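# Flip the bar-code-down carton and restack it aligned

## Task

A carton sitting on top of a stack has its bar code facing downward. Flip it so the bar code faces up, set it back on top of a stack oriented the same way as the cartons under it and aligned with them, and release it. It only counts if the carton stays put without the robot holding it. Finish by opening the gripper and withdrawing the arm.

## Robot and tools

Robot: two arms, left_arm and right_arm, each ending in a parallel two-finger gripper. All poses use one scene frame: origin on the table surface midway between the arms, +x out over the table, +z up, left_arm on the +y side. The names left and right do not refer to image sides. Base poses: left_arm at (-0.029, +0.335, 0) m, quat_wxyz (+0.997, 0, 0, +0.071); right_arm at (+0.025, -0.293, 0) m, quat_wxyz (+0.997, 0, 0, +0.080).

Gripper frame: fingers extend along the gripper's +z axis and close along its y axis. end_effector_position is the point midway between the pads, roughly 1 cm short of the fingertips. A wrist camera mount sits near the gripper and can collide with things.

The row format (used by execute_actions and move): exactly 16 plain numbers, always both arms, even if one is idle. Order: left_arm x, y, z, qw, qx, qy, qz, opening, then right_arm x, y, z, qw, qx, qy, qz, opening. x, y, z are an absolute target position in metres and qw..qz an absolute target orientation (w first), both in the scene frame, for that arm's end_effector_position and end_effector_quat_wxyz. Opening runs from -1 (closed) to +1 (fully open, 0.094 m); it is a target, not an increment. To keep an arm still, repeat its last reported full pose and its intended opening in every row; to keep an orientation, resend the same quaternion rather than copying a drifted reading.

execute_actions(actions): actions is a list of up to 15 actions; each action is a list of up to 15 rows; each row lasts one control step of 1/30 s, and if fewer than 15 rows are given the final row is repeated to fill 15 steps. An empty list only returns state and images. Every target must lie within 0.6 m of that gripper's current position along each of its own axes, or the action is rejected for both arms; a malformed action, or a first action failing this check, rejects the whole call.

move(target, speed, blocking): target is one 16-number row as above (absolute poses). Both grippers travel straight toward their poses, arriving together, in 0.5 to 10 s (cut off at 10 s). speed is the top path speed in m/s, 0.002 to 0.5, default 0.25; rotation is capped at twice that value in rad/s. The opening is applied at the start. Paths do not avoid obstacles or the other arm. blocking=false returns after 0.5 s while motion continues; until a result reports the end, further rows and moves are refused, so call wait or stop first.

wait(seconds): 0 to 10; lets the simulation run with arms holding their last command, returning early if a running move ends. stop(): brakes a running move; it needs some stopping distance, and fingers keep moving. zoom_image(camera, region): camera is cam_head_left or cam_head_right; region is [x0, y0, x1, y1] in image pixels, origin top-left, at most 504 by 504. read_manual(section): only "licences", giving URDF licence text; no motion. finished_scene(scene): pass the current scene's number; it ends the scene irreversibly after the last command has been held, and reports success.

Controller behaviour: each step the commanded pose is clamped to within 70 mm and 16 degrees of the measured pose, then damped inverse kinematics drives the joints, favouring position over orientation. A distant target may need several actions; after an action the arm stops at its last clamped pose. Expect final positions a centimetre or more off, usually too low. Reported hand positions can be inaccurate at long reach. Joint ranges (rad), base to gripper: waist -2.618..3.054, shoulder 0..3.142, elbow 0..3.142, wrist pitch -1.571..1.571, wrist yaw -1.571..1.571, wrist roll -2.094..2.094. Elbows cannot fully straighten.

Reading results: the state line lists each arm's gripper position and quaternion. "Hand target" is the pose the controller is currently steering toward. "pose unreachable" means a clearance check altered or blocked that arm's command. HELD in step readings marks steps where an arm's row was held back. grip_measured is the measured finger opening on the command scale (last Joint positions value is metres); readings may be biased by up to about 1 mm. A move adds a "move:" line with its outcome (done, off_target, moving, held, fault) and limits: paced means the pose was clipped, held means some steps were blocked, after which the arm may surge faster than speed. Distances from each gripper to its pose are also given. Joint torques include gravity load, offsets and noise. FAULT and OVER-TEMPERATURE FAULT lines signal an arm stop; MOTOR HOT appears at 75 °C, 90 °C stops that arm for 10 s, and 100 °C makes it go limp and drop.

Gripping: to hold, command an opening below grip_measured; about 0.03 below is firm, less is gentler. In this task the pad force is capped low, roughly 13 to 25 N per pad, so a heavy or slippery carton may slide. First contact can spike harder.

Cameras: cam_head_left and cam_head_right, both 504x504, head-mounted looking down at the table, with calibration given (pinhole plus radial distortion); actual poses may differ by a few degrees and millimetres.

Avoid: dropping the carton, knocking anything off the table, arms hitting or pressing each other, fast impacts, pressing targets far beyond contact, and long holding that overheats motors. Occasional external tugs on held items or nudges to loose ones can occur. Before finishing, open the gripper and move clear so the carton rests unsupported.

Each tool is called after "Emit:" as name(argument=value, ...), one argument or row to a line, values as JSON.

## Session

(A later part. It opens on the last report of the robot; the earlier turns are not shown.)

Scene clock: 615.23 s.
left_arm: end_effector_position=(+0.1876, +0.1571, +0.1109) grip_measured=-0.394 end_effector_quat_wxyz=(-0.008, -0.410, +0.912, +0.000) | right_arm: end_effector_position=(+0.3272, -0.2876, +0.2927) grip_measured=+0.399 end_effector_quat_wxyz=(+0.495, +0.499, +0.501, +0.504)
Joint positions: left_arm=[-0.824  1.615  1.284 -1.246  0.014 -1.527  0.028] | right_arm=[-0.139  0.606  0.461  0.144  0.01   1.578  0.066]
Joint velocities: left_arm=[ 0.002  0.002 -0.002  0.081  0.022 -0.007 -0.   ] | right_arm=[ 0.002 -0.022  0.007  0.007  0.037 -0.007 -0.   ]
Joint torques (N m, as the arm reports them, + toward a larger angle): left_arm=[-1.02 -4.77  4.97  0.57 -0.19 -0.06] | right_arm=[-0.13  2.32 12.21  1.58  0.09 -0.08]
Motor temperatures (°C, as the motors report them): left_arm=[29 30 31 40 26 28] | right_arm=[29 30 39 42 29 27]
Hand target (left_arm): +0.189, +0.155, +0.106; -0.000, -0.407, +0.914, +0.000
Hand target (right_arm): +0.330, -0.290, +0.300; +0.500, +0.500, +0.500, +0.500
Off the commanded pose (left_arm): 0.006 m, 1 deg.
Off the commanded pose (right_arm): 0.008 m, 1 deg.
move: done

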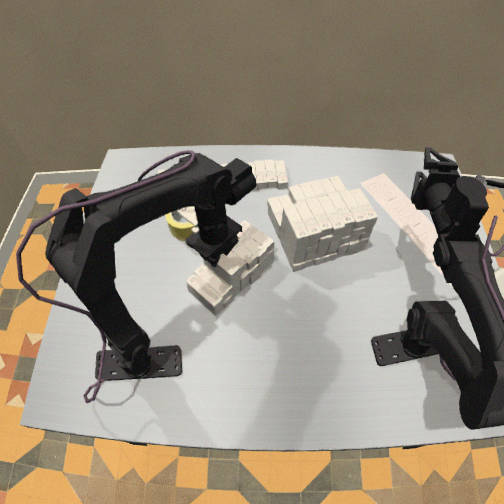

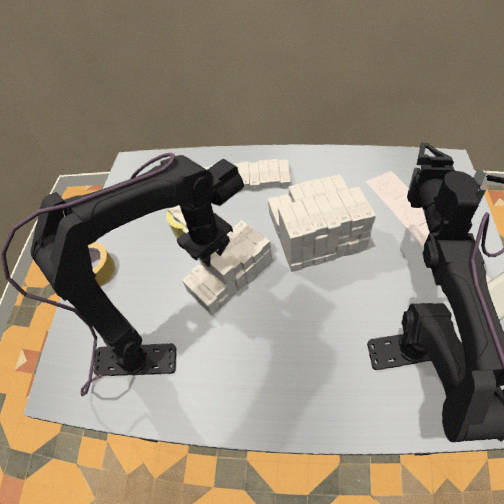

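Emit:
execute_actions(
  actions=[
    [[0.1895,0.1545,0.107,0,-0.4067,0.9135,0,-0.42,0.33,-0.29,0.30,0.5,0.5,0.5,0.5,0.4],[0.1895,0.1545,0.107,0,-0.4067,0.9135,0,-0.39,0.33,-0.29,0.30,0.5,0.5,0.5,0.5,0.4],[0.1895,0.1545,0.107,0,-0.4067,0.9135,0,-0.37,0.33,-0.29,0.30,0.5,0.5,0.5,0.5,0.4],[0.1895,0.1545,0.107,0,-0.4067,0.9135,0,-0.35,0.33,-0.29,0.30,0.5,0.5,0.5,0.5,0.4],[0.1895,0.1545,0.108,0,-0.4067,0.9135,0,-0.3,0.33,-0.29,0.30,0.5,0.5,0.5,0.5,0.4],[0.1895,0.1545,0.108,0,-0.4067,0.9135,0,-0.2,0.33,-0.29,0.30,0.5,0.5,0.5,0.5,0.4],[0.1895,0.1545,0.109,0,-0.4067,0.9135,0,-0.1,0.33,-0.29,0.30,0.5,0.5,0.5,0.5,0.4],[0.1895,0.1545,0.110,0,-0.4067,0.9135,0,0.0,0.33,-0.29,0.30,0.5,0.5,0.5,0.5,0.4],[0.1895,0.1545,0.112,0,-0.4067,0.9135,0,0.1,0.33,-0.29,0.30,0.5,0.5,0.5,0.5,0.4],[0.1895,0.1545,0.116,0,-0.4067,0.9135,0,0.1,0.33,-0.29,0.30,0.5,0.5,0.5,0.5,0.4],[0.1895,0.1545,0.121,0,-0.4067,0.9135,0,0.1,0.33,-0.29,0.30,0.5,0.5,0.5,0.5,0.4],[0.1895,0.1545,0.127,0,-0.4067,0.9135,0,0.1,0.33,-0.29,0.30,0.5,0.5,0.5,0.5,0.4],[0.1895,0.1545,0.133,0,-0.4067,0.9135,0,0.1,0.33,-0.29,0.30,0.5,0.5,0.5,0.5,0.4],[0.1895,0.1545,0.139,0,-0.4067,0.9135,0,0.1,0.33,-0.29,0.30,0.5,0.5,0.5,0.5,0.4],[0.1895,0.1545,0.145,0,-0.4067,0.9135,0,0.1,0.33,-0.29,0.30,0.5,0.5,0.5,0.5,0.4]],
    [[0.1895,0.1545,0.151,0,-0.4067,0.9135,0,0.1,0.33,-0.29,0.30,0.5,0.5,0.5,0.5,0.4],[0.1895,0.1545,0.157,0,-0.4067,0.9135,0,0.1,0.33,-0.29,0.30,0.5,0.5,0.5,0.5,0.4],[0.1895,0.1545,0.163,0,-0.4067,0.9135,0,0.1,0.33,-0.29,0.30,0.5,0.5,0.5,0.5,0.4],[0.191,0.157,0.168,0,-0.4067,0.9135,0,0.1,0.33,-0.29,0.30,0.5,0.5,0.5,0.5,0.4],[0.194,0.163,0.172,0,-0.4067,0.9135,0,0.1,0.33,-0.29,0.30,0.5,0.5,0.5,0.5,0.4],[0.198,0.171,0.175,0,-0.4067,0.9135,0,0.1,0.33,-0.29,0.30,0.5,0.5,0.5,0.5,0.4],[0.203,0.181,0.177,0,-0.4067,0.9135,0,0.1,0.33,-0.29,0.30,0.5,0.5,0.5,0.5,0.4],[0.208,0.191,0.178,0,-0.4067,0.9135,0,0.1,0.33,-0.29,0.30,0.5,0.5,0.5,0.5,0.4],[0.213,0.201,0.178,0,-0.4067,0.9135,0,0.1,0.33,-0.29,0.30,0.5,0.5,0.5,0.5,0.4],[0.218,0.211,0.178,0,-0.4067,0.9135,0,0.1,0.33,-0.29,0.30,0.5,0.5,0.5,0.5,0.4],[0.223,0.221,0.178,0,-0.4067,0.9135,0,0.1,0.33,-0.29,0.30,0.5,0.5,0.5,0.5,0.4],[0.228,0.231,0.178,0,-0.4067,0.9135,0,0.1,0.33,-0.29,0.30,0.5,0.5,0.5,0.5,0.4],[0.232,0.239,0.178,0,-0.4067,0.9135,0,0.1,0.33,-0.29,0.30,0.5,0.5,0.5,0.5,0.4],[0.235,0.245,0.178,0,-0.4067,0.9135,0,0.1,0.33,-0.29,0.30,0.5,0.5,0.5,0.5,0.4],[0.237,0.249,0.178,0,-0.4067,0.9135,0,0.1,0.33,-0.29,0.30,0.5,0.5,0.5,0.5,0.4]],
  ],
)

Emit:
zoom_image(
  camera="cam_head_left",
  region=[185, 225, 265, 305],
)

Emit:
zoom_image(
  camera="cam_head_right",
  region=[180, 225, 260, 305],
)

Scene clock: 643.60 s.
left_arm: end_effector_position=(+0.2348, +0.2310, +0.1673) grip_measured=+0.099 end_effector_quat_wxyz=(+0.001, -0.445, +0.895, -0.006) | right_arm: end_effector_position=(+0.3272, -0.2876, +0.2927) grip_measured=+0.399 end_effector_quat_wxyz=(+0.495, +0.499, +0.501, +0.504)
Joint positions: left_arm=[-0.518  1.616  1.509 -1.454  0.007 -1.299  0.052] | right_arm=[-0.139  0.606  0.461  0.144  0.01   1.578  0.066]
Joint velocities: left_arm=[ 0.926  0.007  0.012 -0.095 -0.139  0.784 -0.   ] | right_arm=[ 0.002 -0.017  0.007 -0.081 -0.081  0.022 -0.   ]
Joint torques (N m, as the arm reports them, + toward a larger angle): left_arm=[-0.84 -5.79  8.58  0.11 -0.11  0.01] | right_arm=[-0.19  2.38 12.2   1.61  0.1  -0.03]
Motor temperatures (°C, as the motors report them): left_arm=[29 30 31 39 26 28] | right_arm=[29 30 39 43 29 27]
Hand target (left_arm): +0.235, +0.247, +0.177; +0.005, -0.410, +0.912, -0.000
Hand target (right_arm): +0.330, -0.290, +0.300; +0.500, +0.500, +0.500, +0.500
Off the commanded pose (left_arm): 0.021 m, 5 deg.
Off the commanded pose (right_arm): 0.008 m, 1 deg.
Step readings (end_effector_position; steps 1 to 15: 1st action; 16 to 30: 2nd action):
0: left_arm (+0.1879, +0.1571, +0.1109) | right_arm (+0.3272, -0.2876, +0.2927)
1: left_arm (+0.1879, +0.1571, +0.1109) | right_arm (+0.3272, -0.2876, +0.2927)
2: left_arm (+0.1879, +0.1570, +0.1109) | right_arm (+0.3272, -0.2876, +0.2927)
4: left_arm (+0.1882, +0.1568, +0.1109) | right_arm (+0.3272, -0.2876, +0.2927)
8: left_arm (+0.1882, +0.1568, +0.1109) | right_arm (+0.3272, -0.2876, +0.2927)
15: left_arm (+0.1915, +0.1542, +0.1254) | right_arm (+0.3272, -0.2876, +0.2927)
16: left_arm (+0.1933, +0.1526, +0.1313) | right_arm (+0.3272, -0.2876, +0.2927)
17: left_arm (+0.1951, +0.1512, +0.1375) | right_arm (+0.3272, -0.2876, +0.2927)
19: left_arm (+0.1981, +0.1488, +0.1505) | right_arm (+0.3272, -0.2876, +0.2927)
23: left_arm (+0.2058, +0.1576, +0.1669) | right_arm (+0.3272, -0.2876, +0.2927)
30: end_effector_position above

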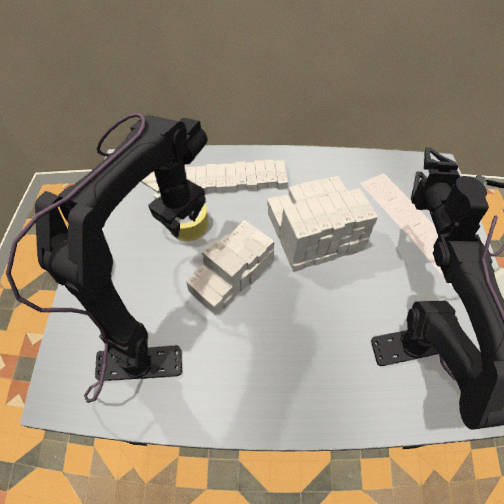

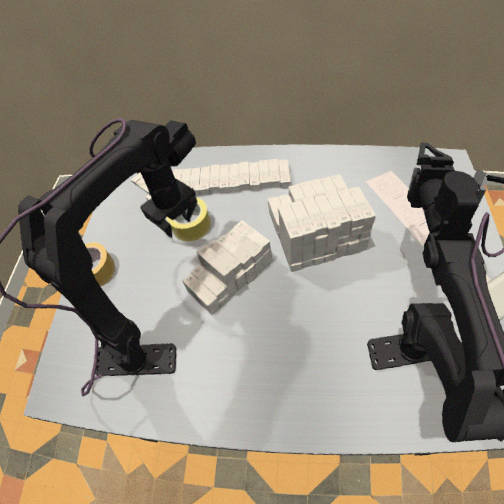

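Region (185, 225, 265, 305) of cam_head_left's 504x504 image, scaled by 6.300, with more detail than that image has.

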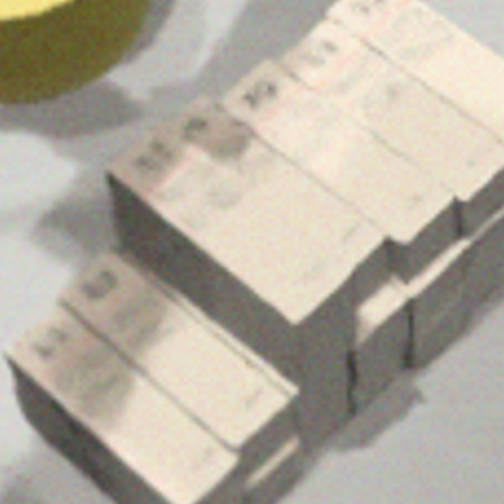

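Region (180, 225, 260, 305) of cam_head_right's 504x504 image, scaled by 6.300, with more detail than that image has.

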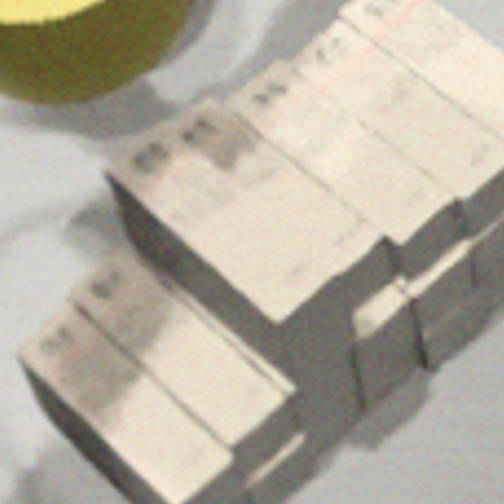

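Emit:
zoom_image(
  camera="cam_head_left",
  region=[195, 235, 255, 295],
)

Emit:
zoom_image(
  camera="cam_head_right",
  region=[190, 235, 250, 295],
)

Region (195, 235, 255, 295) of cam_head_left's 504x504 image, scaled by 8.400, with more detail than that image has.

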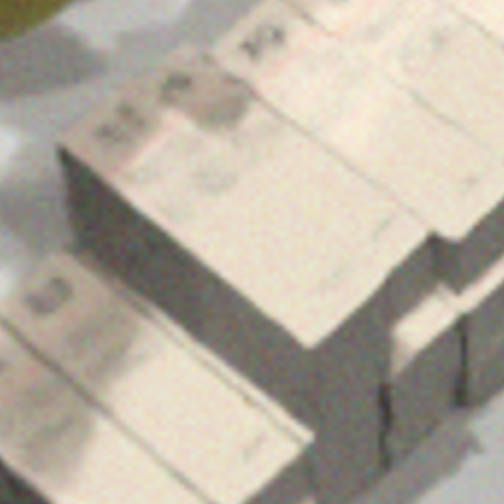

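Region (190, 235, 250, 295) of cam_head_right's 504x504 image, scaled by 8.400, with more detail than that image has.

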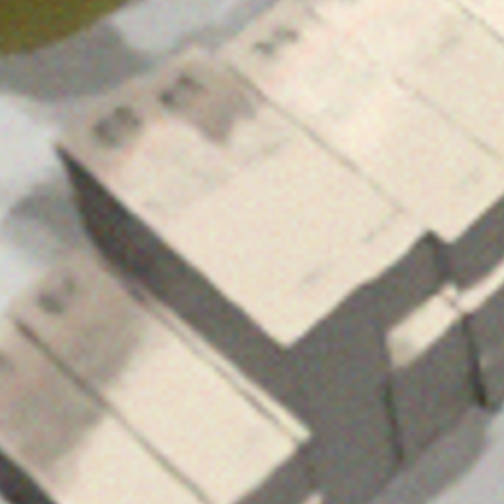

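Emit:
move(
  target=[0.24, 0.38, 0.19, 0, -0.4067, 0.9135, 0, 0.1, 0.33, -0.29, 0.30, 0.5, 0.5, 0.5, 0.5, 0.4],
  speed=0.35,
)

Emit:
zoom_image(
  camera="cam_head_left",
  region=[175, 210, 285, 320],
)

Scene clock: 660.00 s.
left_arm: end_effector_position=(+0.2405, +0.3792, +0.1837) grip_measured=+0.099 end_effector_quat_wxyz=(+0.002, -0.409, +0.913, +0.002) | right_arm: end_effector_position=(+0.3272, -0.2876, +0.2927) grip_measured=+0.399 end_effector_quat_wxyz=(+0.495, +0.500, +0.501, +0.505)
Joint positions: left_arm=[ 0.011  1.592  1.55  -1.526 -0.006 -0.689  0.052] | right_arm=[-0.139  0.606  0.461  0.144  0.01   1.579  0.066]
Joint velocities: left_arm=[ 0.012 -0.012  0.002  0.037 -0.007 -0.022  0.   ] | right_arm=[-0.032 -0.002 -0.007 -0.022  0.022 -0.081  0.   ]
Joint torques (N m, as the arm reports them, + toward a larger angle): left_arm=[ 0.38 -4.92  8.39  0.17  0.05  0.02] | right_arm=[-0.42  2.33 12.12  1.58  0.09 -0.06]
Motor temperatures (°C, as the motors report them): left_arm=[29 31 32 38 26 28] | right_arm=[29 30 40 43 29 27]
Hand target (left_arm): +0.241, +0.379, +0.190; +0.003, -0.407, +0.913, -0.001
Hand target (right_arm): +0.330, -0.290, +0.300; +0.500, +0.500, +0.500, +0.500
Off the commanded pose (left_arm): 0.006 m, 0 deg.
Off the commanded pose (right_arm): 0.008 m, 1 deg.
move: done

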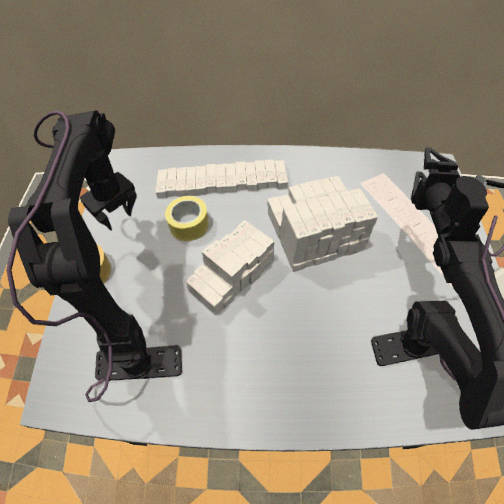

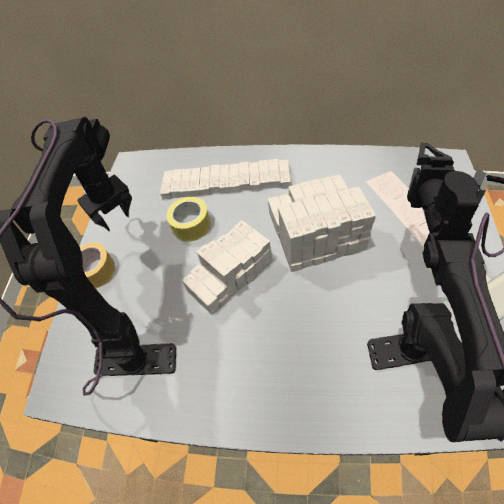

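Region (175, 210, 285, 320) of cam_head_left's 504x504 image, scaled by 4.582, with more detail than that image has.

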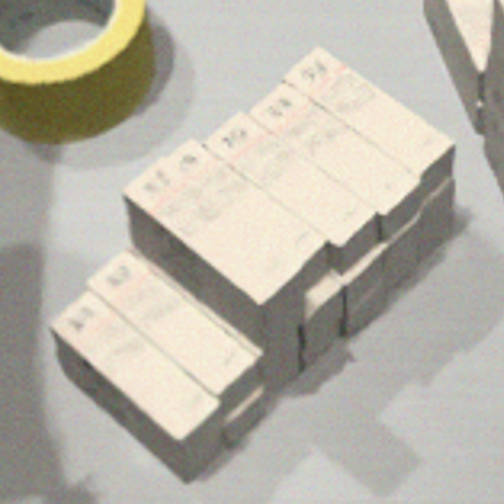

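Emit:
execute_actions(
  actions=[],
)

Scene clock: 675.57 s.
left_arm: end_effector_position=(+0.2404, +0.3792, +0.1837) grip_measured=+0.099 end_effector_quat_wxyz=(+0.002, -0.408, +0.913, +0.003) | right_arm: end_effector_position=(+0.3272, -0.2876, +0.2927) grip_measured=+0.399 end_effector_quat_wxyz=(+0.495, +0.500, +0.501, +0.505)
Joint positions: left_arm=[ 0.011  1.592  1.55  -1.526 -0.006 -0.686  0.052] | right_arm=[-0.139  0.606  0.461  0.144  0.01   1.579  0.066]
Joint velocities: left_arm=[-0.017 -0.002  0.007 -0.022  0.037  0.051  0.001] | right_arm=[-0.002 -0.002 -0.012  0.007  0.095  0.051  0.   ]
Joint torques (N m, as the arm reports them, + toward a larger angle): left_arm=[ 0.38 -4.86  8.35  0.17  0.03  0.05] | right_arm=[-0.39  2.17 12.24  1.55  0.1  -0.07]
Motor temperatures (°C, as the motors report them): left_arm=[29 30 32 38 26 28] | right_arm=[29 30 40 43 29 27]
Hand target (left_arm): +0.241, +0.379, +0.190; +0.004, -0.407, +0.913, -0.001
Hand target (right_arm): +0.330, -0.290, +0.300; +0.500, +0.500, +0.500, +0.500
Off the commanded pose (left_arm): 0.006 m, 0 deg.
Off the commanded pose (right_arm): 0.008 m, 1 deg.

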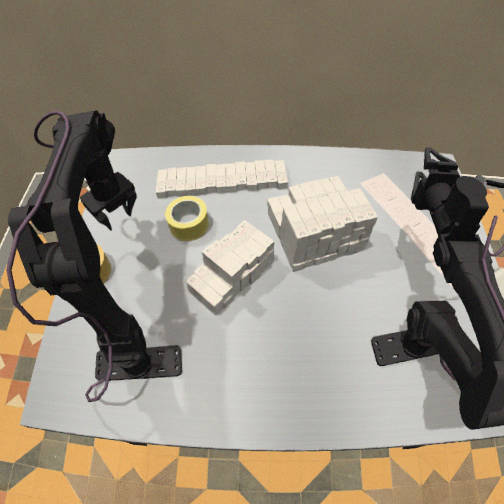

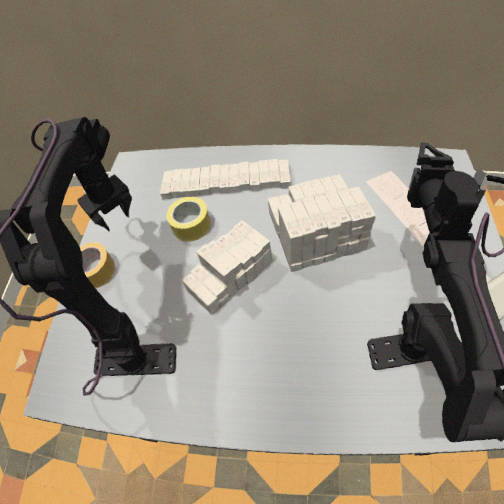

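Emit:
zoom_image(
  camera="cam_head_left",
  region=[170, 210, 290, 320],
)

Region (170, 210, 290, 320) of cam_head_left's 504x504 image, scaled by 4.200, with more detail than that image has; it fills the top 462 rows of this view, and the rest is white.

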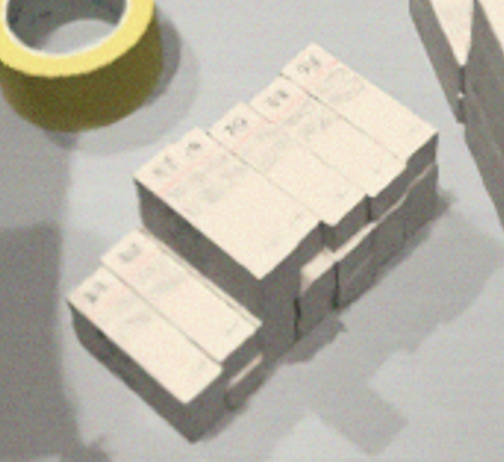

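Emit:
finished_scene(
  scene=1,
)

The scene is finished: the task was done.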